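## Task

Using the right arm, lift the headset by its headband and keep it steady, so that its lowest point is roughly a hand's length or more above the table and no part of it extends beyond the table edge. The right gripper must be commanded fully closed with the headband pinched between its fingers. Those fingers may contact only the headband (the cat ears are part of the headband; the thin side arms leading down to the ear cups are not). Nothing besides its own cable may touch the headset, except that the left arm is allowed to. The plug at the cable's end counts as an object, but the cable itself does not. The left gripper must hold the cable firmly, well inside its fingers rather than at the tips or edges, at a point below where the cable exits the ear cup. Along the stretch from the ear cup to the left grip, the cable must stay well above the table and touch nothing but itself, the headset and the arms. If the left arm were removed, no part of the headset should drop more than a little. The loose end of the cable must not hang below the table top; if that end ever falls far below the table top or reaches far past the table edge, whether held or not, the task is failed. Once everything holds, declare completion by ending the scene. The result must stay true on its own, apart from the required holds by the robot.

## Robot and tools

Robot: two 6-joint arms, left_arm and right_arm, each with a parallel gripper. The names are labels only and do not match left/right in the images. Joint order per arm: waist, shoulder, elbow, wrist pitch, wrist yaw, wrist roll. Stated ranges (rad): waist -2.618 to 3.054, shoulder 0.000 to 3.142, elbow 0.000 to 3.142, wrist pitch -1.571 to 1.571, wrist yaw -1.571 to 1.571, wrist roll -2.094 to 2.094; the true ends may differ by up to 0.036 rad.

Frame: one scene frame shared by both arms. Origin on the table surface midway between the arms, +z up, +x outward over the table, left_arm on the +y side. Reported gripper positions are in metres with orientation as a wxyz quaternion; printed positions can be off, more so at long reach. A gripper's fingers point along its own +z and close along its own y; the reported point sits between the pads, about 1 cm behind the tips.

Tool execute_actions, argument actions: a list holding one item or nothing. An empty list returns the state plus pictures. An action item is {"rows": [...], "steps": n} with 1 to 15 rows and steps from 6 to 15 (15 if omitted), each step 1/30 s; each row is used for one step and the final row repeats to fill the rest. A wait item is {"steps": n} with n up to 300, sending no new command. Optional pictures: true adds camera images to a non-empty call.

Each row is one list of 14 numbers, each in [-1, 1], covering both arms even if one stays put: left_arm's six joint values then its gripper opening, then right_arm's six joint values then its opening. Joint values are offsets, not poses: they are scaled changes measured from the joint angles in the most recent result that listed them (or, before any such result, and for later calls inside one reply, from where the arm is when the action begins). They are not relative to the previous row. A value of 1.0 equals 1.202 rad for the waist, 1.258 shoulder, 1.238 elbow, 2.073 wrist pitch, 2.022 for wrist yaw and roll. Asking a joint more than 0.036 rad beyond its range end gets the call refused; otherwise it is clipped at the real end and the result may report "joint sent to its limit". The gripper value is absolute: +1 fully open (0.094 m pad gap), -1 closed. Sending zeros does not hold still; it drives back to the reference angles, and an arm can sag with each action. To hold a pose, send the offsets that restore the wanted angles first, then zeros, pushing further if a joint lags.

Speed: each joint target is kept within a lead of its measured angle (0.202 waist, 0.258 shoulder, 0.238 elbow, 0.573 wrist pitch, 0.522 wrist yaw and roll), and targets are scaled back if they would move the gripper over 70 mm from its measured spot in one step, so big moves take several actions. The arms keep heading for the last target between calls until motion stalls or a step is HELD.

Results: the state line gives each gripper's pose; Joint positions and Joint velocities list each arm's joints (rad, rad/s) and then the pad gap (m, m/s). grip_measured shows the opening on the command scale, off by up to about 1 mm per gripper. To keep hold of something, command about 0.03 below grip_measured; smaller gaps grip lighter. Pads push about 50 to 62 N, less on very thin parts. HELD marks steps where some or all of a row was not sent. "joint command not followed" means a clearance check altered targets. Joint torques carry fixed offsets and noise. Results arrive 6 steps before an action ends; those steps run while you reply. MOTOR HOT appears from 75 °C; at 90 °C the arm pauses for 10 s, and at 100 °C it goes limp and drops; these stops show as OVER-TEMPERATURE FAULT.

Tool zoom_image: camera (cam_head_left, cam_head_right, cam_high, cam_low, cam_left_wrist, cam_right_wrist, all 504x504) and region [x0, y0, x1, y1] in pixels, top-left origin, no bigger than 504 by 504. Returns a closer look at that camera's latest image.



Avoid: arms colliding or pressing hard on each other, knocking anything off the table, letting the cable's free end fall below the table top or far past the edge, dropping or slipping, slamming and very hard pushes. Expect occasional brief tugs on held parts or nudges to loose objects.

Each tool is called after ">>>" as name(argument=value, ...) on one line, values as JSON.

## Session

>>> execute_actions(actions=[])

Scene clock: 0.00 s of 4200.00 s.
left_arm: end_effector_position=(+0.3094, +0.3016, +0.1167) grip_measured=+1.000 end_effector_quat_wxyz=(+0.382, +0.417, +0.824, +0.024) | right_arm: end_effector_position=(+0.2592, -0.4409, +0.3847) grip_measured=+1.000 end_effector_quat_wxyz=(+0.414, +0.093, +0.887, -0.181)
Joint positions: left_arm=[ 0.47   1.177  0.705 -0.605  0.638  1.365  0.094] | right_arm=[-1.018  1.259  1.724 -1.125 -0.263 -0.508  0.094]
Joint velocities: left_arm=[ 0.007 -0.002 -0.002  0.037  0.022 -0.037  0.   ] | right_arm=[-0.007 -0.012 -0.007 -0.11  -0.022 -0.007  0.   ]
Joint torques (N m, as the arm reports them, + toward a larger angle): no reading
Motor temperatures (°C, as the motors report them): left_arm=[27 24 24 28 28 27] | right_arm=[27 26 25 24 26 26]

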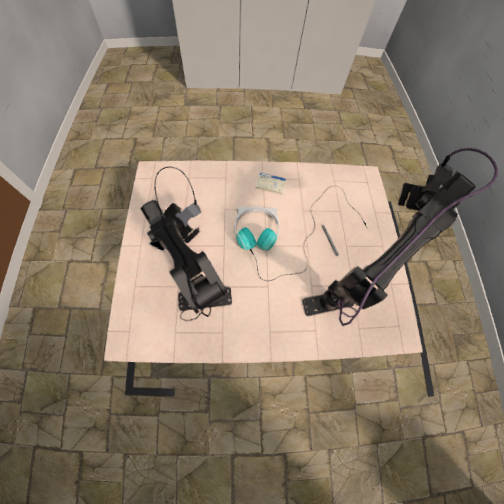

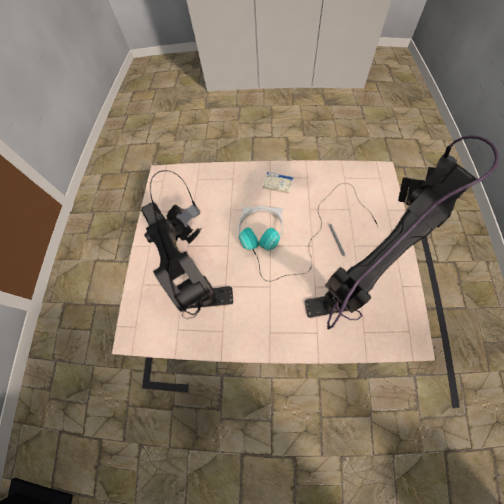

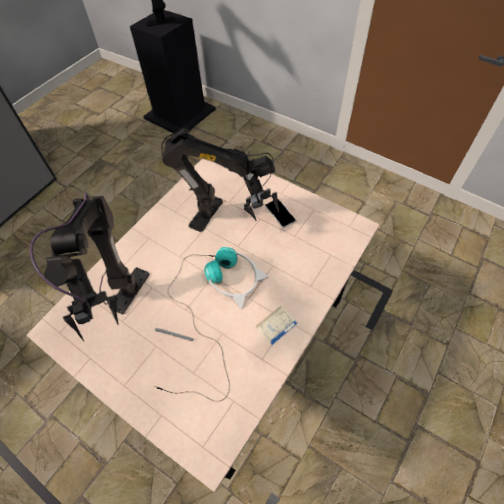

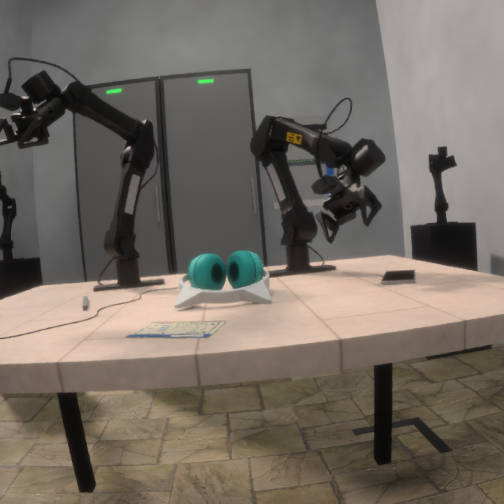

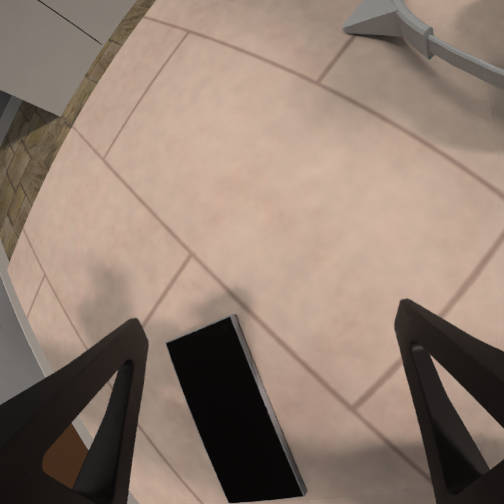

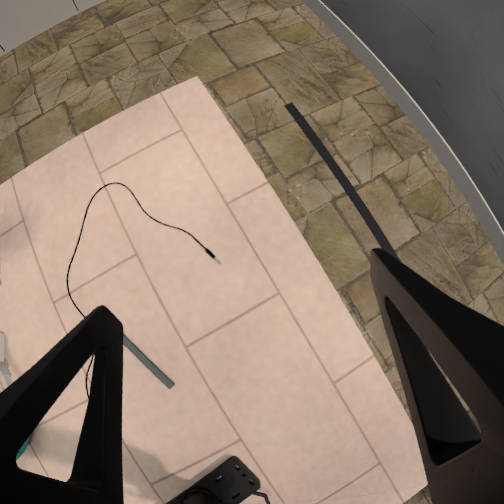

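>>> zoom_image(camera="cam_head_left", region=[210, 160, 390, 320])

>>> execute_actions(actions=[{"rows":[[-0.3,0,0.3,0,-0.3156,-0.675,1,0.55,0,0,0,0.13,0.251,1]],"steps":15}])

>>> execute_actions(actions=[{"steps":45}])

Region (210, 160, 390, 320) of cam_head_left's 504x504 image, scaled by 2.800, with more detail than that image has.

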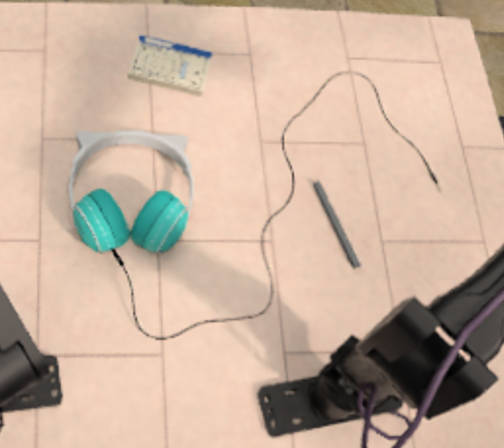

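Scene clock: 2.13 s of 4200.00 s.
left_arm: end_effector_position=(+0.3853, +0.3023, +0.2339) grip_measured=+1.000 end_effector_quat_wxyz=(+0.408, +0.189, +0.885, +0.117) | right_arm: end_effector_position=(+0.3301, -0.3024, +0.3800) grip_measured=+1.000 end_effector_quat_wxyz=(+0.435, +0.067, +0.896, -0.052)
Joint positions: left_arm=[ 0.109  1.183  1.063 -0.581  0.126  0.596  0.094] | right_arm=[-0.417  1.262  1.724 -1.126 -0.042 -0.076  0.094]
Joint velocities: left_arm=[-0.134 -0.173  0.247  0.168 -0.623 -2.762  0.   ] | right_arm=[ 1.531 -0.012  0.017 -0.007 -0.081  0.388  0.   ]
Joint torques (N m, as the arm reports them, + toward a larger angle): left_arm=[ 0.7  -4.22  7.83  1.24 -0.22 -0.05] | right_arm=[-2.74 -3.06  6.98  1.85  0.56  0.09]
Motor temperatures (°C, as the motors report them): left_arm=[27 24 25 29 28 27] | right_arm=[27 26 25 25 26 26]
Steps of this call (steps 1 to 55: nothing new was sent; steps 56 to 64: the first 9 steps of this action). Readings (joint positions):
56: left_arm=[0.443 1.179 0.729 -0.624 0.562 1.298] | right_arm=[-0.985 1.259 1.724 -1.125 -0.213 -0.433]
57: left_arm=[0.387 1.188 0.774 -0.641 0.466 1.213] | right_arm=[-0.920 1.259 1.724 -1.125 -0.161 -0.346]
59: left_arm=[0.274 1.194 0.881 -0.635 0.329 1.064] | right_arm=[-0.773 1.261 1.724 -1.126 -0.102 -0.222]
63: left_arm=[0.119 1.189 1.049 -0.591 0.152 0.693] | right_arm=[-0.478 1.262 1.724 -1.126 -0.043 -0.093]
64: the state above

Scene clock: 3.63 s of 4200.00 s.
left_arm: end_effector_position=(+0.3796, +0.3219, +0.2345) grip_measured=+1.000 end_effector_quat_wxyz=(+0.418, -0.099, +0.902, +0.047) | right_arm: end_effector_position=(+0.3323, -0.2890, +0.3793) grip_measured=+1.000 end_effector_quat_wxyz=(+0.435, +0.079, +0.896, -0.038)
Joint positions: left_arm=[ 0.108  1.178  1.068 -0.594  0.009  0.01   0.094] | right_arm=[-0.356  1.262  1.724 -1.129 -0.007 -0.005  0.094]
Joint velocities: left_arm=[-0.012  0.002 -0.002  0.081  0.022 -0.051  0.   ] | right_arm=[-0.022 -0.002  0.002  0.037 -0.037  0.037  0.   ]
Joint torques (N m, as the arm reports them, + toward a larger angle): left_arm=[ 0.09 -4.6   8.92  1.81 -0.11 -0.1 ] | right_arm=[-0.07 -3.04  7.07  1.87  0.11  0.04]
Motor temperatures (°C, as the motors report them): left_arm=[27 24 26 29 28 27] | right_arm=[27 26 26 25 26 26]
Kept back: nothing.
Steps of this call (steps 1 to 6: the last 6 steps of your previous action; steps 7 to 45: the robot went on to your last target). Readings (joint positions):
1: left_arm=[0.108 1.178 1.067 -0.575 0.104 0.499] | right_arm=[-0.379 1.262 1.724 -1.126 -0.042 -0.063]
2: left_arm=[0.108 1.177 1.068 -0.575 0.084 0.404] | right_arm=[-0.361 1.262 1.724 -1.127 -0.041 -0.053]
4: left_arm=[0.108 1.178 1.068 -0.583 0.055 0.262] | right_arm=[-0.356 1.262 1.724 -1.127 -0.031 -0.036]
8: left_arm=[0.108 1.178 1.068 -0.590 0.026 0.112] | right_arm=[-0.356 1.262 1.724 -1.128 -0.016 -0.017]
45: the state above
All arms were judged still, so your last target was given up. Only a new action makes them travel on or press farther. Fingers that are still opening or closing keep moving.

>>> execute_actions(actions=[{"rows":[[0.4,0,0,0,0,0,1,0.729,0.825,0.481,-0.179,0,-0.43,1]],"steps":15}])

>>> execute_actions(actions=[{"steps":60}], pictures=true)

Scene clock: 5.17 s of 4200.00 s.
left_arm: end_effector_position=(+0.2998, +0.4773, +0.2350) grip_measured=+1.000 end_effector_quat_wxyz=(+0.394, -0.315, +0.850, +0.151) | right_arm: end_effector_position=(+0.4198, -0.1114, +0.3271) grip_measured=+1.000 end_effector_quat_wxyz=(+0.298, -0.416, +0.858, -0.053)
Joint positions: left_arm=[ 0.595  1.178  1.068 -0.591 -0.     0.011  0.094] | right_arm=[ 0.112  1.821  2.247 -1.383  0.006 -0.62   0.094]
Joint velocities: left_arm=[ 0.335  0.002 -0.017  0.007 -0.11  -0.007  0.   ] | right_arm=[ 1.092  1.502  0.349 -0.154  0.037 -0.857  0.   ]
Joint torques (N m, as the arm reports them, + toward a larger angle): left_arm=[-1.99 -4.52  8.07  1.91  0.27 -0.01] | right_arm=[ 0.59 -7.38  7.96  0.93 -0.06 -0.05]
Motor temperatures (°C, as the motors report them): left_arm=[27 24 26 29 28 27] | right_arm=[27 26 26 25 26 26]
Steps of this call (steps 1 to 37: nothing new was sent; steps 38 to 46: the first 9 steps of this action). Readings (joint positions):
38: left_arm=[0.131 1.178 1.068 -0.594 0.023 0.011] | right_arm=[-0.329 1.296 1.772 -1.196 0.011 -0.076]
39: left_arm=[0.185 1.178 1.068 -0.593 0.030 0.011] | right_arm=[-0.268 1.357 1.865 -1.280 0.017 -0.173]
41: left_arm=[0.329 1.178 1.068 -0.592 0.027 0.011] | right_arm=[-0.136 1.501 2.028 -1.346 0.012 -0.351]
45: left_arm=[0.576 1.178 1.068 -0.591 0.005 0.011] | right_arm=[0.071 1.768 2.232 -1.379 0.006 -0.589]
46: the state above

Scene clock: 7.17 s of 4200.00 s.
left_arm: end_effector_position=(+0.2995, +0.4777, +0.2350) grip_measured=+1.000 end_effector_quat_wxyz=(+0.393, -0.316, +0.850, +0.151) | right_arm: end_effector_position=(+0.3632, +0.0623, +0.1182) grip_measured=+1.000 end_effector_quat_wxyz=(+0.027, -0.702, +0.712, +0.000)
Joint positions: left_arm=[ 0.597  1.178  1.068 -0.591 -0.     0.011  0.094] | right_arm=[ 0.517  2.32   2.297 -1.495 -0.006 -0.868  0.094]
Joint velocities: left_arm=[ 0.007 -0.012 -0.007  0.022  0.051  0.037  0.   ] | right_arm=[-0.007 -0.007  0.002 -0.007 -0.037 -0.022  0.   ]
Joint torques (N m, as the arm reports them, + toward a larger angle): left_arm=[-0.6  -4.52  8.13  1.91  0.08 -0.01] | right_arm=[  0.29 -13.48   9.27   0.37   0.01  -0.05]
Motor temperatures (°C, as the motors report them): left_arm=[27 25 27 30 28 27] | right_arm=[27 28 26 25 26 26]
Kept back: nothing.
Steps of this call (steps 1 to 6: the last 6 steps of your previous action; steps 7 to 45: the robot went on to your last target; steps 46 to 60: nothing new was sent). Readings (joint positions):
1: left_arm=[0.600 1.178 1.068 -0.591 -0.002 0.011] | right_arm=[0.150 1.873 2.256 -1.387 0.005 -0.647]
2: left_arm=[0.599 1.178 1.068 -0.591 -0.001 0.011] | right_arm=[0.186 1.925 2.261 -1.392 0.005 -0.670]
4: left_arm=[0.597 1.178 1.068 -0.591 -0.000 0.011] | right_arm=[0.255 2.027 2.266 -1.401 0.004 -0.707]
8: left_arm=[0.597 1.178 1.068 -0.591 -0.000 0.011] | right_arm=[0.395 2.227 2.269 -1.418 0.006 -0.770]
60: the state above
All arms were judged still, so your last target was given up. Only a new action makes them travel on or press farther. Fingers that are still opening or closing keep moving.

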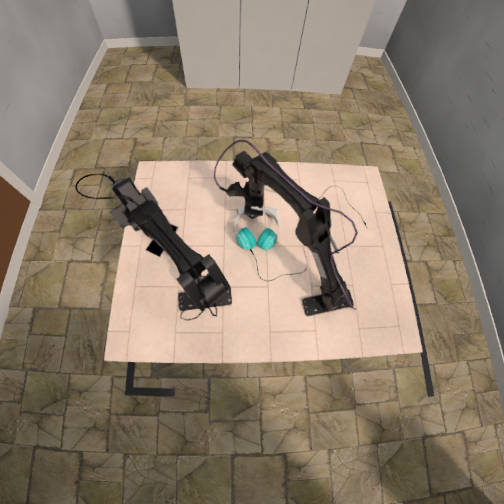

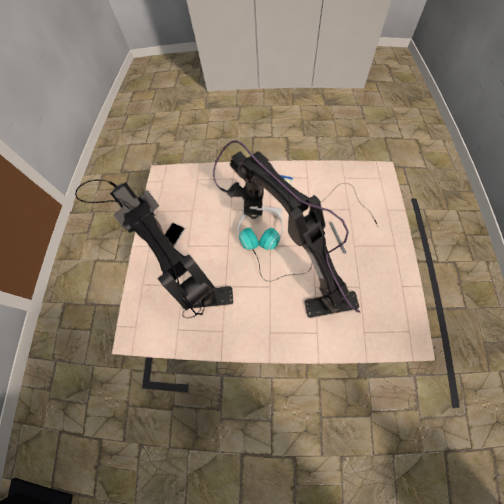

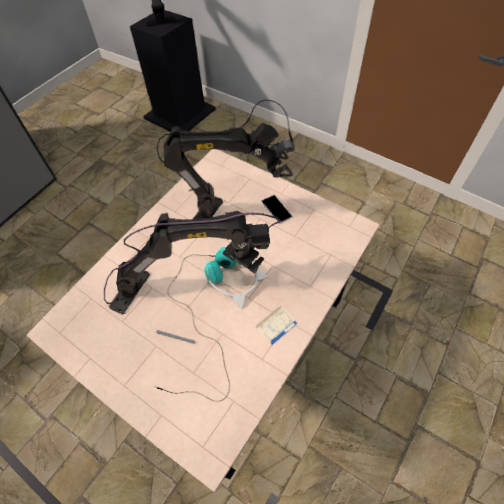

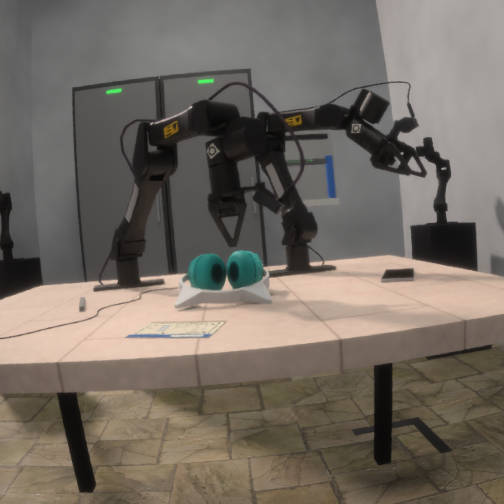

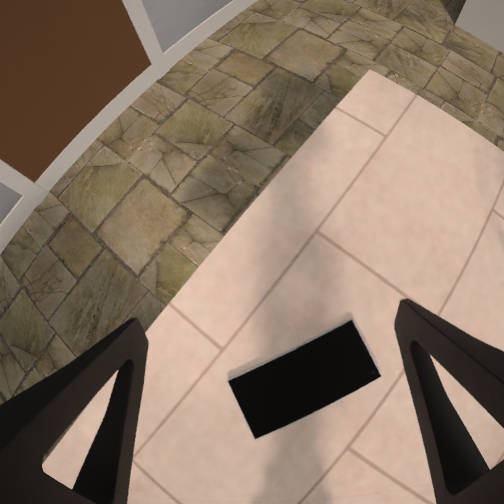

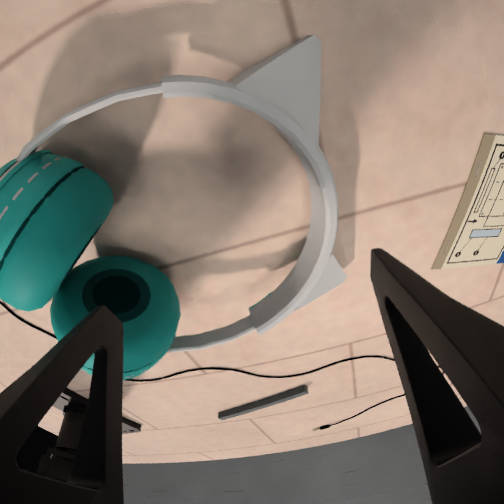

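>>> execute_actions(actions=[{"rows":[[0,0,0,0,0,0,1,-0.065,0.07,0.075,0.049,0,-0.039,1],[0,0,0,0,0,0,1,-0.065,0.07,0.075,0.049,0,-0.039,1],[0,0,0,0,0,0,1,-0.065,0.07,0.075,0.049,0,-0.039,1],[0,0,0,0,0,0,1,-0.065,0.07,0.075,0.049,0,-0.039,1],[0,0,0,0,0,0,1,-0.065,0.135,0.075,0.049,0,-0.039,1]],"steps":15}])

>>> execute_actions(actions=[{"steps":15}], pictures=true)

Scene clock: 8.63 s of 4200.00 s.
left_arm: end_effector_position=(+0.2995, +0.4777, +0.2350) grip_measured=+1.000 end_effector_quat_wxyz=(+0.393, -0.316, +0.850, +0.151) | right_arm: end_effector_position=(+0.4162, +0.0469, +0.0630) grip_measured=+1.000 end_effector_quat_wxyz=(+0.025, -0.691, +0.722, -0.004)
Joint positions: left_arm=[ 0.597  1.178  1.068 -0.591 -0.     0.011  0.094] | right_arm=[ 0.426  2.489  2.376 -1.408 -0.001 -0.93   0.094]
Joint velocities: left_arm=[-0.002 -0.032 -0.007  0.022 -0.022  0.022  0.   ] | right_arm=[-0.066  0.574  0.012  0.095  0.066 -0.022  0.   ]
Joint torques (N m, as the arm reports them, + toward a larger angle): left_arm=[-0.01 -4.49  8.08  1.95 -0.03 -0.01] | right_arm=[  1.33 -15.55   8.62   0.56  -0.12  -0.1 ]
Motor temperatures (°C, as the motors report them): left_arm=[27 25 27 30 28 27] | right_arm=[27 28 26 25 26 26]
Steps of this call (steps 1 to 35: nothing new was sent; steps 36 to 44: the first 9 steps of this action). Readings (joint positions):
36: left_arm=[0.597 1.178 1.068 -0.591 -0.000 0.011] | right_arm=[0.511 2.331 2.312 -1.497 -0.008 -0.879]
37: left_arm=[0.597 1.178 1.068 -0.591 -0.000 0.011] | right_arm=[0.503 2.349 2.339 -1.485 -0.010 -0.892]
39: left_arm=[0.597 1.178 1.068 -0.591 -0.000 0.011] | right_arm=[0.474 2.381 2.364 -1.443 -0.010 -0.910]
43: left_arm=[0.597 1.178 1.068 -0.591 -0.000 0.011] | right_arm=[0.429 2.468 2.376 -1.410 -0.003 -0.927]
44: the state above

Scene clock: 9.13 s of 4200.00 s.
left_arm: end_effector_position=(+0.2995, +0.4777, +0.2350) grip_measured=+1.000 end_effector_quat_wxyz=(+0.393, -0.316, +0.850, +0.151) | right_arm: end_effector_position=(+0.4128, +0.0493, +0.0470) grip_measured=+1.000 end_effector_quat_wxyz=(+0.010, -0.698, +0.716, -0.002)
Joint positions: left_arm=[ 0.597  1.178  1.068 -0.591 -0.     0.011  0.094] | right_arm=[ 0.434  2.523  2.376 -1.405 -0.    -0.94   0.094]
Joint velocities: left_arm=[-0.002  0.007 -0.002  0.007  0.051 -0.007  0.   ] | right_arm=[-0.017 -0.007  0.002 -0.081  0.037  0.022  0.   ]
Joint torques (N m, as the arm reports them, + toward a larger angle): left_arm=[ 0.   -4.48  8.07  1.95 -0.03  0.  ] | right_arm=[  0.34 -15.68   8.6    0.51  -0.06  -0.08]
Motor temperatures (°C, as the motors report them): left_arm=[27 25 27 30 28 27] | right_arm=[27 29 26 25 26 26]
Kept back: nothing.
Steps of this call (steps 1 to 6: the last 6 steps of your previous action; steps 7 to 15: the robot went on to your last target). Readings (joint positions):
1: left_arm=[0.597 1.178 1.068 -0.591 -0.000 0.011] | right_arm=[0.425 2.506 2.376 -1.407 -0.000 -0.932]
2: left_arm=[0.597 1.178 1.068 -0.591 -0.000 0.011] | right_arm=[0.426 2.519 2.376 -1.407 -0.000 -0.933]
4: left_arm=[0.597 1.178 1.068 -0.591 -0.000 0.011] | right_arm=[0.429 2.529 2.376 -1.407 -0.000 -0.936]
8: left_arm=[0.597 1.178 1.068 -0.591 -0.000 0.011] | right_arm=[0.434 2.524 2.376 -1.405 -0.000 -0.939]
15: the state above

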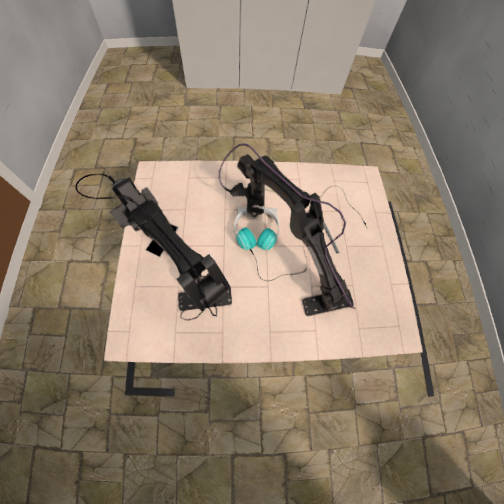

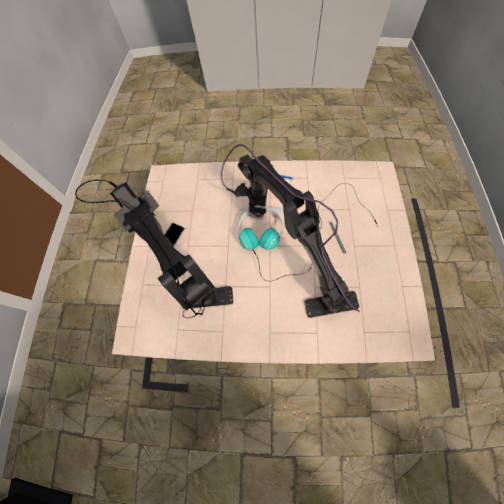

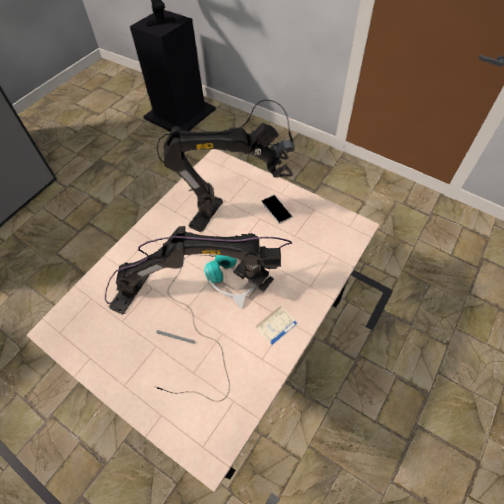

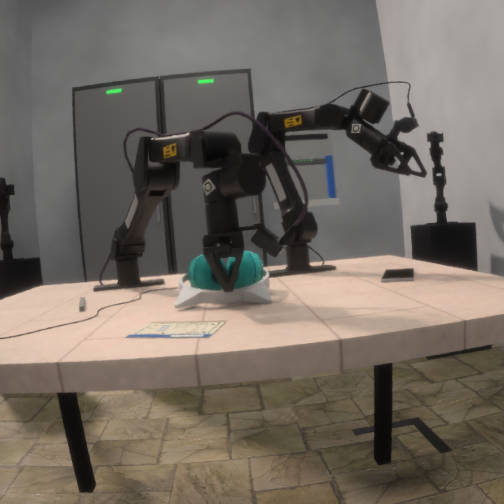

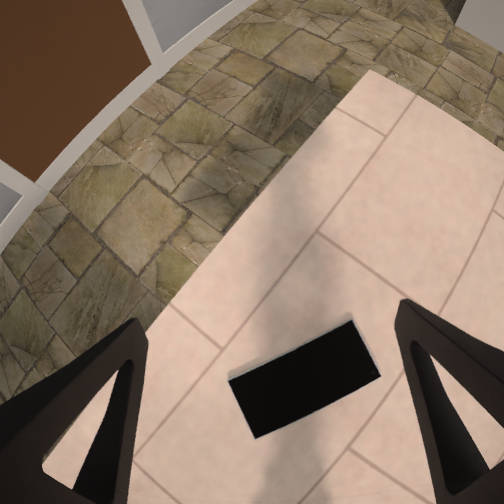

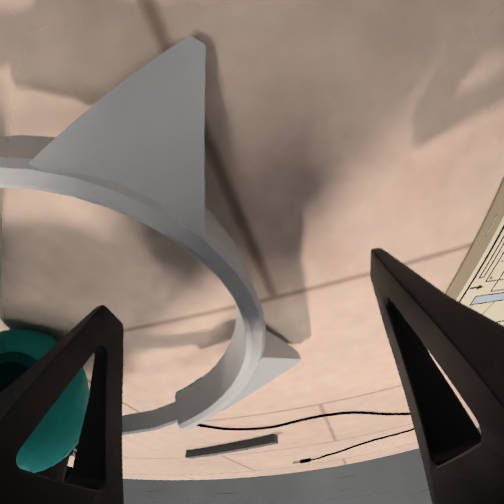

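>>> execute_actions(actions=[{"rows":[[0,0,0,0,0,0,1,0,0.012,0,0,0,0,1],[0,0,0,0,0,0,1,0,0.024,0,0,0,0,1]],"steps":15}])

>>> execute_actions(actions=[{"steps":12}], pictures=true)

Scene clock: 9.90 s of 4200.00 s.
left_arm: end_effector_position=(+0.2995, +0.4777, +0.2350) grip_measured=+1.000 end_effector_quat_wxyz=(+0.393, -0.316, +0.850, +0.151) | right_arm: end_effector_position=(+0.4101, +0.0474, +0.0277) grip_measured=+1.000 end_effector_quat_wxyz=(-0.011, -0.698, +0.716, +0.002)
Joint positions: left_arm=[ 0.597  1.178  1.068 -0.591 -0.     0.011  0.094] | right_arm=[ 0.434  2.564  2.376 -1.405 -0.    -0.94   0.094]
Joint velocities: left_arm=[ 0.002  0.002 -0.007  0.066 -0.051  0.066  0.   ] | right_arm=[-0.007  0.061 -0.007 -0.022 -0.081 -0.022  0.   ]
Joint torques (N m, as the arm reports them, + toward a larger angle): left_arm=[-0.01 -4.49  8.06  1.92 -0.03  0.  ] | right_arm=[  0.03 -14.65   7.16   0.27   0.03   0.01]
Motor temperatures (°C, as the motors report them): left_arm=[27 25 27 30 28 27] | right_arm=[27 29 26 25 26 26]
Steps of this call (steps 1 to 14: the robot went on to your last target; steps 15 to 23: the first 9 steps of this action). Readings (joint positions):
15: left_arm=[0.597 1.178 1.068 -0.591 -0.000 0.011] | right_arm=[0.434 2.524 2.376 -1.405 -0.000 -0.940]
16: left_arm=[0.597 1.178 1.068 -0.591 -0.000 0.011] | right_arm=[0.434 2.527 2.376 -1.405 -0.000 -0.940]
18: left_arm=[0.597 1.178 1.068 -0.591 -0.000 0.011] | right_arm=[0.434 2.537 2.376 -1.405 -0.000 -0.940]
22: left_arm=[0.597 1.178 1.068 -0.591 -0.000 0.011] | right_arm=[0.434 2.561 2.376 -1.405 -0.000 -0.940]
23: the state above

Scene clock: 10.30 s of 4200.00 s.
left_arm: end_effector_position=(+0.2995, +0.4777, +0.2350) grip_measured=+1.000 end_effector_quat_wxyz=(+0.393, -0.316, +0.850, +0.151) | right_arm: end_effector_position=(+0.4099, +0.0473, +0.0266) grip_measured=+1.000 end_effector_quat_wxyz=(-0.012, -0.698, +0.716, +0.002)
Joint positions: left_arm=[ 0.597  1.178  1.068 -0.591 -0.     0.011  0.094] | right_arm=[ 0.434  2.566  2.376 -1.405 -0.    -0.94   0.094]
Joint velocities: left_arm=[ 0.007  0.012 -0.012 -0.095 -0.022 -0.007  0.   ] | right_arm=[-0.012 -0.002 -0.007 -0.022  0.037 -0.081  0.   ]
Joint torques (N m, as the arm reports them, + toward a larger angle): left_arm=[-0.02 -4.51  8.13  1.96 -0.03 -0.01] | right_arm=[ -0.01 -14.36   7.28   0.28   0.01   0.  ]
Motor temperatures (°C, as the motors report them): left_arm=[27 25 27 30 28 27] | right_arm=[27 30 26 25 26 26]
Kept back: nothing.
Steps of this call (steps 1 to 6: the last 6 steps of your previous action; steps 7 to 12: the robot went on to your last target). Readings (joint positions):
1: left_arm=[0.597 1.178 1.068 -0.591 -0.000 0.011] | right_arm=[0.434 2.566 2.376 -1.405 -0.000 -0.940]
2: left_arm=[0.597 1.178 1.068 -0.591 -0.000 0.011] | right_arm=[0.434 2.566 2.376 -1.405 -0.000 -0.940]
4: left_arm=[0.597 1.178 1.068 -0.591 -0.000 0.011] | right_arm=[0.434 2.566 2.376 -1.405 -0.000 -0.940]
8: left_arm=[0.597 1.178 1.068 -0.591 -0.000 0.011] | right_arm=[0.434 2.566 2.376 -1.405 -0.000 -0.940]
12: the state above

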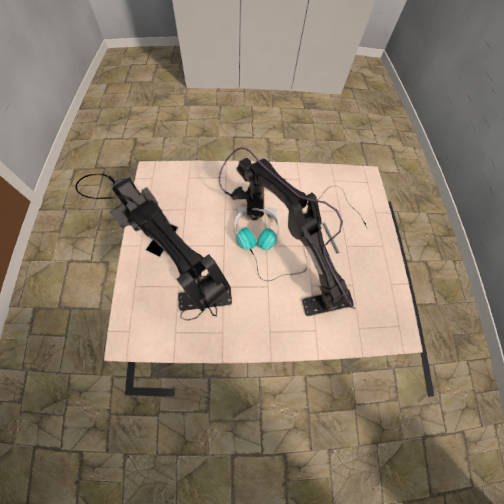

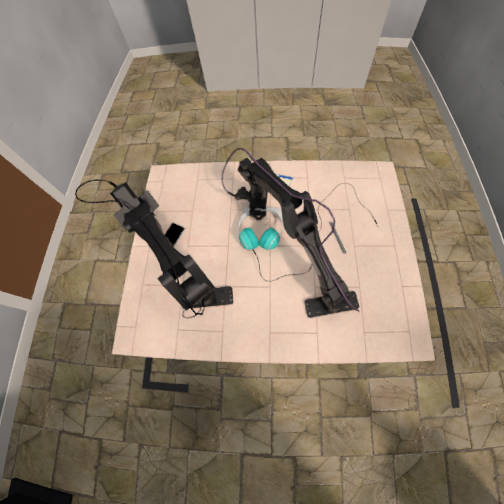

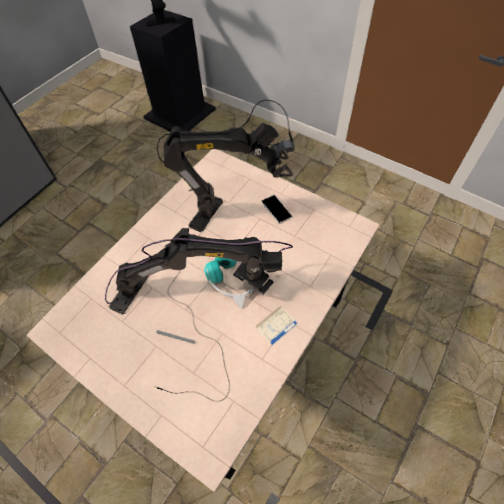

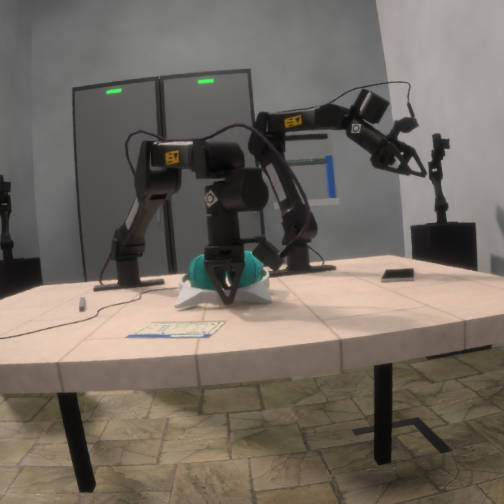

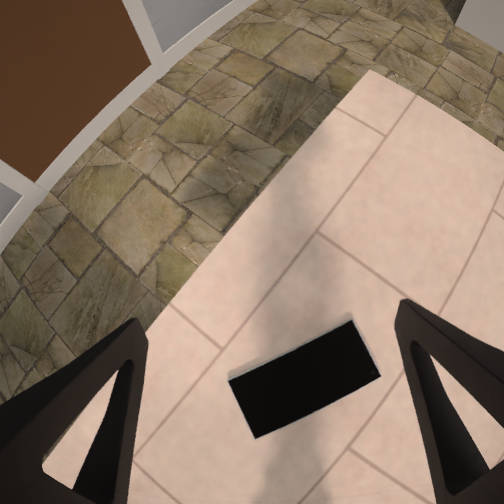

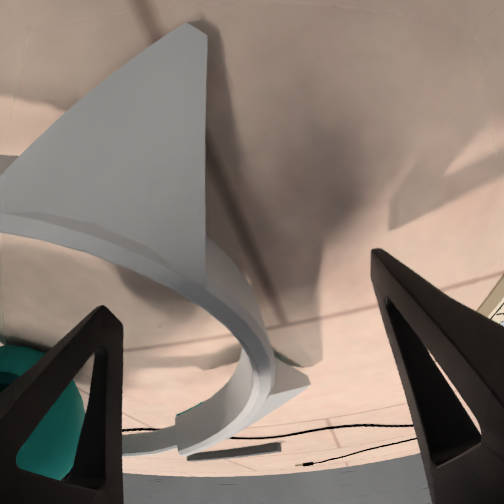

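>>> execute_actions(actions=[{"rows":[[0,0,0,0,0,0,1,0,-0.03,0,0,0,0,0.6],[0,0,0,0,0,0,1,0,-0.03,0,0,0,0,0.2],[0,0,0,0,0,0,1,0,-0.03,0,0,0,0,-0.3],[0,0,0,0,0,0,1,0,-0.03,0,0,0,0,-1]],"steps":15}])

>>> execute_actions(actions=[{"steps":25}], pictures=true)

Scene clock: 11.07 s of 4200.00 s.
left_arm: end_effector_position=(+0.2995, +0.4777, +0.2350) grip_measured=+1.000 end_effector_quat_wxyz=(+0.393, -0.316, +0.850, +0.151) | right_arm: end_effector_position=(+0.4036, +0.0448, +0.0303) grip_measured=-0.803 end_effector_quat_wxyz=(-0.021, -0.700, +0.714, +0.010)
Joint positions: left_arm=[ 0.597  1.178  1.068 -0.591 -0.     0.011  0.094] | right_arm=[ 0.432  2.559  2.376 -1.434 -0.013 -0.947  0.009]
Joint velocities: left_arm=[ 0.007 -0.002 -0.007  0.022  0.022  0.022  0.   ] | right_arm=[ 0.002 -0.105 -0.007  0.066 -0.125  0.081 -0.007]
Joint torques (N m, as the arm reports them, + toward a larger angle): left_arm=[ 0.07 -4.5   8.07  1.95 -0.03  0.01] | right_arm=[  0.06 -15.15   7.19   0.51   0.48  -0.1 ]
Motor temperatures (°C, as the motors report them): left_arm=[27 25 27 31 28 27] | right_arm=[27 30 26 25 26 26]
Steps of this call (steps 1 to 14: the robot went on to your last target; steps 15 to 23: the first 9 steps of this action). Readings (joint positions):
15: left_arm=[0.597 1.178 1.068 -0.591 -0.000 0.011] | right_arm=[0.434 2.566 2.376 -1.405 -0.000 -0.940]
16: left_arm=[0.597 1.178 1.068 -0.591 -0.000 0.011] | right_arm=[0.434 2.566 2.376 -1.405 -0.000 -0.940]
18: left_arm=[0.597 1.178 1.068 -0.591 -0.000 0.011] | right_arm=[0.434 2.566 2.376 -1.405 -0.000 -0.940]
22: left_arm=[0.597 1.178 1.068 -0.591 -0.000 0.011] | right_arm=[0.432 2.562 2.376 -1.431 -0.006 -0.952]
23: the state above

Scene clock: 11.90 s of 4200.00 s.
left_arm: end_effector_position=(+0.2995, +0.4777, +0.2350) grip_measured=+1.000 end_effector_quat_wxyz=(+0.393, -0.316, +0.850, +0.151) | right_arm: end_effector_position=(+0.4031, +0.0458, +0.0349) grip_measured=-0.811 end_effector_quat_wxyz=(-0.017, -0.699, +0.714, +0.013)
Joint positions: left_arm=[ 0.597  1.178  1.068 -0.591 -0.     0.011  0.094] | right_arm=[ 0.432  2.549  2.376 -1.437 -0.019 -0.946  0.009]
Joint velocities: left_arm=[-0.002  0.007 -0.002 -0.051 -0.066 -0.007  0.   ] | right_arm=[ 0.007 -0.007 -0.017 -0.022 -0.081 -0.007 -0.001]
Joint torques (N m, as the arm reports them, + toward a larger angle): left_arm=[ 0.02 -4.54  8.15  1.94 -0.02  0.  ] | right_arm=[  0.08 -14.91   7.21   0.61   0.26   0.07]
Motor temperatures (°C, as the motors report them): left_arm=[27 25 28 31 28 27] | right_arm=[27 30 26 25 26 26]
Kept back: nothing.
Steps of this call (steps 1 to 6: the last 6 steps of your previous action; steps 7 to 15: the robot went on to your last target; steps 16 to 25: nothing new was sent). Readings (joint positions):
1: left_arm=[0.597 1.178 1.068 -0.591 -0.000 0.011] | right_arm=[0.432 2.555 2.376 -1.433 -0.017 -0.946]
2: left_arm=[0.597 1.178 1.068 -0.591 -0.000 0.011] | right_arm=[0.432 2.552 2.376 -1.435 -0.018 -0.946]
4: left_arm=[0.597 1.178 1.068 -0.591 -0.000 0.011] | right_arm=[0.432 2.549 2.376 -1.437 -0.019 -0.946]
8: left_arm=[0.597 1.178 1.068 -0.591 -0.000 0.011] | right_arm=[0.432 2.549 2.376 -1.437 -0.019 -0.946]
25: the state above
All arms were judged still, so your last target was given up. Only a new action makes them travel on or press farther. Fingers that are still opening or closing keep moving.

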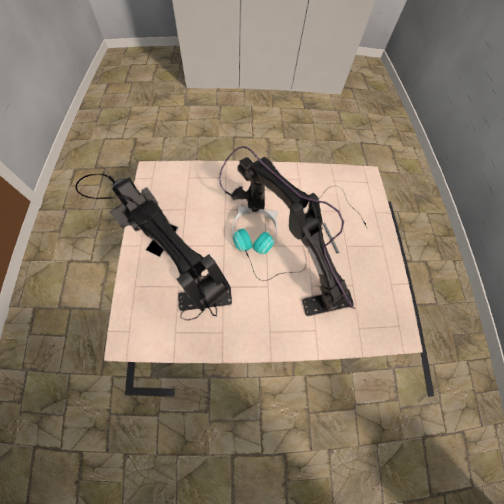

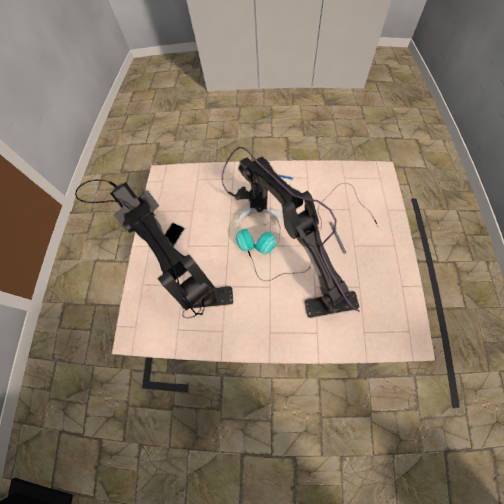

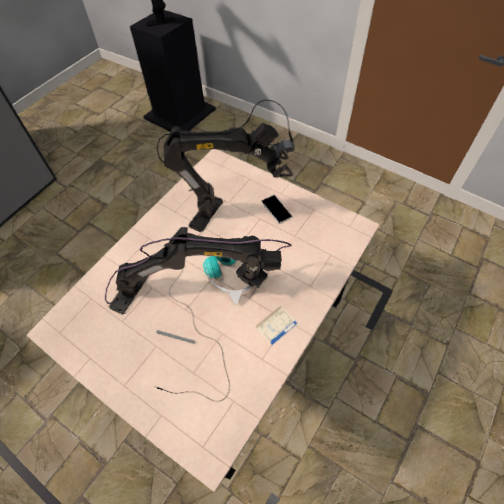

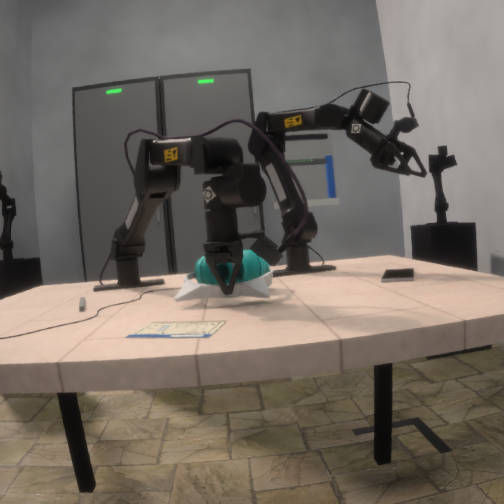

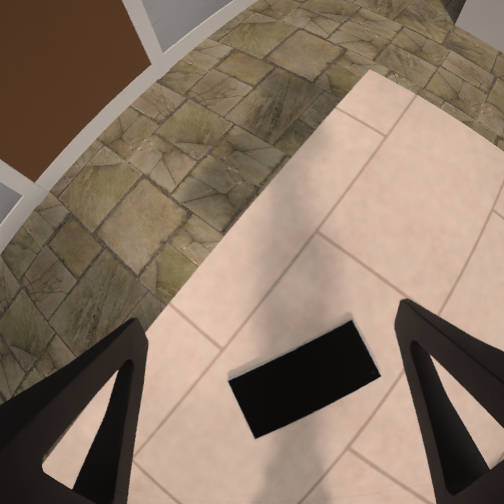

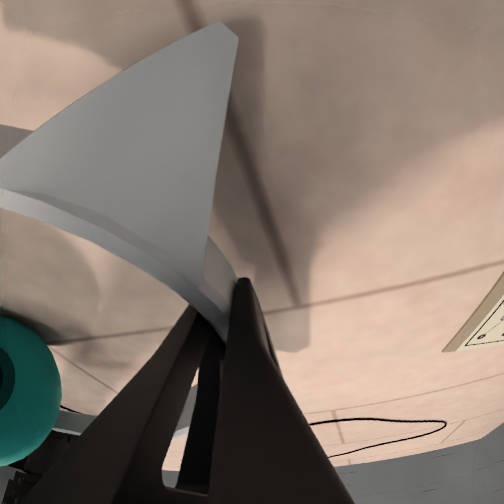

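>>> execute_actions(actions=[{"rows":[[0,0,0,0,0,0,1,0,-0.04,0,0,0,0,-1],[0,0,0,0,0,0,1,0,-0.07,0,0,0,0,-1],[0,0,0,0,0,0,1,0,-0.1,0,0,0,0,-1],[0,0,0,0,0,0,1,0,-0.13,0,0,0,0,-1],[0,0,0,0,0,0,1,0,-0.16,0,0,0,-0.03,-1],[0,0,0,0,0,0,1,0,-0.2,0,0,0,-0.06,-1],[0,0,0,0,0,0,1,0,-0.24,0,0,0,-0.09,-1],[0,0,0,0,0,0,1,0,-0.28,0,0,0,-0.12,-1],[0,0,0,0,0,0,1,0,-0.32,0,0,0,-0.15,-1],[0,0,0,0,0,0,1,0,-0.36,0,0,0,-0.18,-1],[0,0,0,0,0,0,1,0,-0.40,0,0,0,-0.21,-1],[0,0,0,0,0,0,1,0,-0.43,0,0,0,-0.24,-1],[0,0,0,0,0,0,1,0,-0.45,0,0,0,-0.27,-1],[0,0,0,0,0,0,1,0,-0.46,0,0,0,-0.29,-1],[0,0,0,0,0,0,1,0,-0.46,0,0,0,-0.31,-1]],"steps":15}])

>>> execute_actions(actions=[{"steps":10}], pictures=true)

Scene clock: 12.87 s of 4200.00 s.
left_arm: end_effector_position=(+0.2995, +0.4777, +0.2350) grip_measured=+1.000 end_effector_quat_wxyz=(+0.393, -0.316, +0.850, +0.151) | right_arm: end_effector_position=(+0.4097, +0.0474, +0.1118) grip_measured=-0.828 end_effector_quat_wxyz=(+0.063, -0.728, +0.683, -0.011)
Joint positions: left_arm=[ 0.597  1.178  1.068 -0.591 -0.     0.011  0.094] | right_arm=[ 0.432  2.374  2.359 -1.429 -0.006 -1.03   0.008]
Joint velocities: left_arm=[-0.002 -0.002 -0.012 -0.022  0.022 -0.007  0.   ] | right_arm=[ 0.002 -0.926 -0.007  0.168  0.037 -0.725 -0.001]
Joint torques (N m, as the arm reports them, + toward a larger angle): left_arm=[ 0.05 -4.5   8.11  1.96 -0.02  0.01] | right_arm=[  0.05 -16.85   8.24   0.33  -0.17  -0.05]
Motor temperatures (°C, as the motors report them): left_arm=[27 25 28 31 28 27] | right_arm=[27 31 27 25 26 26]
Steps of this call (steps 1 to 20: nothing new was sent; steps 21 to 29: the first 9 steps of this action). Readings (joint positions):
21: left_arm=[0.597 1.178 1.068 -0.591 -0.000 0.011] | right_arm=[0.432 2.547 2.376 -1.437 -0.020 -0.946]
22: left_arm=[0.597 1.178 1.068 -0.591 -0.000 0.011] | right_arm=[0.432 2.542 2.375 -1.439 -0.021 -0.946]
24: left_arm=[0.597 1.178 1.068 -0.591 -0.000 0.011] | right_arm=[0.432 2.512 2.365 -1.445 -0.022 -0.946]
28: left_arm=[0.597 1.178 1.068 -0.591 -0.000 0.011] | right_arm=[0.432 2.406 2.359 -1.433 -0.007 -1.007]
29: the state above

Scene clock: 13.20 s of 4200.00 s.
left_arm: end_effector_position=(+0.2995, +0.4777, +0.2350) grip_measured=+1.000 end_effector_quat_wxyz=(+0.393, -0.316, +0.850, +0.151) | right_arm: end_effector_position=(+0.3903, +0.0329, +0.2748) grip_measured=-0.827 end_effector_quat_wxyz=(-0.222, +0.824, -0.512, +0.096)
Joint positions: left_arm=[ 0.597  1.178  1.068 -0.591 -0.     0.011  0.094] | right_arm=[ 0.432  2.021  2.359 -1.419 -0.001 -1.424  0.008]
Joint velocities: left_arm=[-0.002 -0.017 -0.002 -0.022  0.022 -0.037  0.   ] | right_arm=[-0.017 -0.911  0.002 -0.066 -0.051 -1.077 -0.   ]
Joint torques (N m, as the arm reports them, + toward a larger angle): left_arm=[-0.02 -4.54  8.04  1.95 -0.04  0.01] | right_arm=[ 0.06 -9.12  8.65  1.11 -0.24  0.04]
Motor temperatures (°C, as the motors report them): left_arm=[27 25 28 31 28 27] | right_arm=[27 31 27 25 26 26]
Kept back: nothing.
Steps of this call (steps 1 to 6: the last 6 steps of your previous action; steps 7 to 10: the robot went on to your last target). Readings (joint positions):
1: left_arm=[0.597 1.178 1.068 -0.591 -0.000 0.011] | right_arm=[0.432 2.341 2.359 -1.426 -0.004 -1.059]
2: left_arm=[0.597 1.178 1.068 -0.591 -0.000 0.011] | right_arm=[0.432 2.306 2.359 -1.423 -0.003 -1.091]
4: left_arm=[0.597 1.178 1.068 -0.591 -0.000 0.011] | right_arm=[0.432 2.235 2.359 -1.419 -0.001 -1.164]
8: left_arm=[0.597 1.178 1.068 -0.591 -0.000 0.011] | right_arm=[0.432 2.088 2.359 -1.418 -0.001 -1.340]
10: the state above

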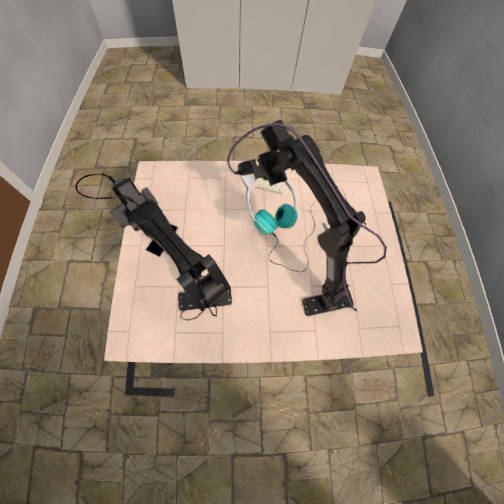

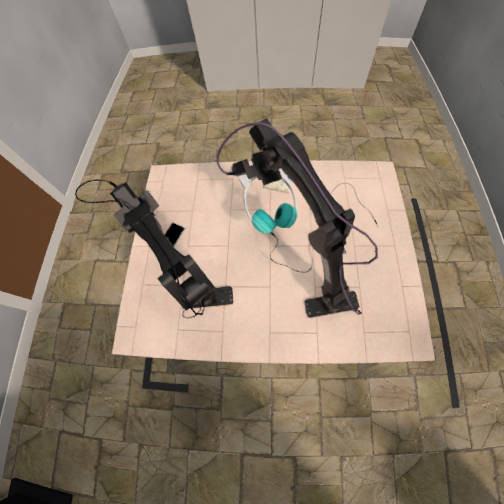

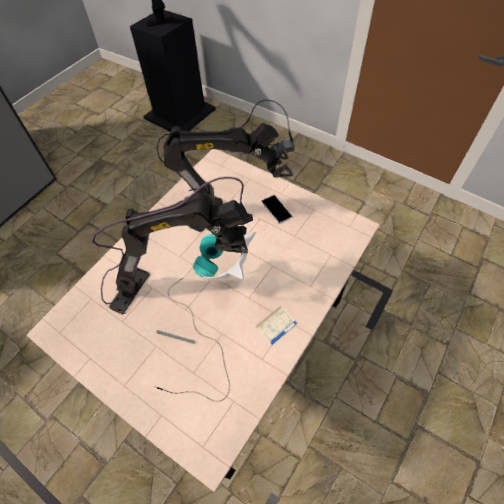

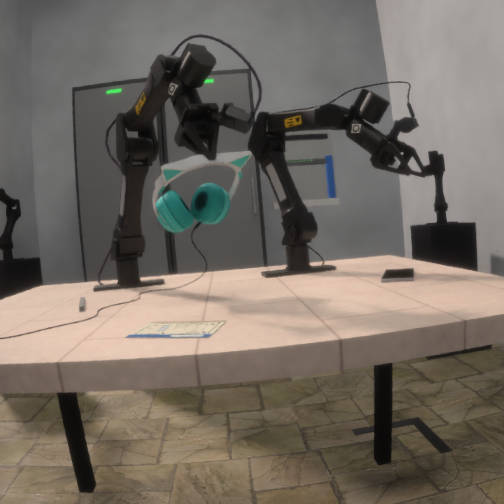

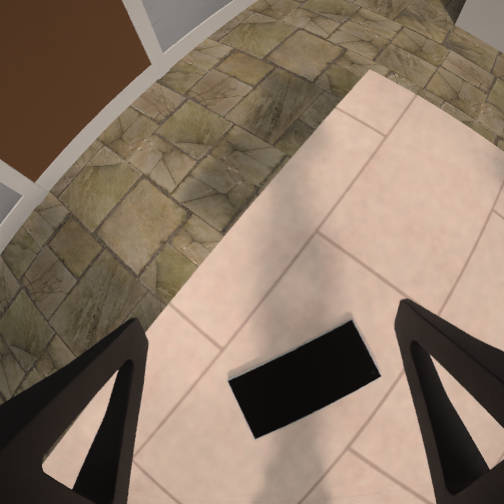

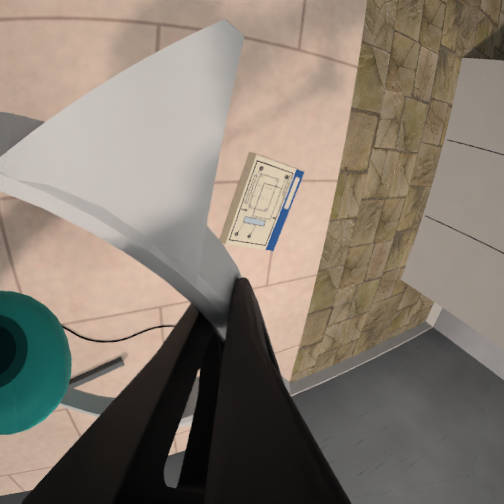

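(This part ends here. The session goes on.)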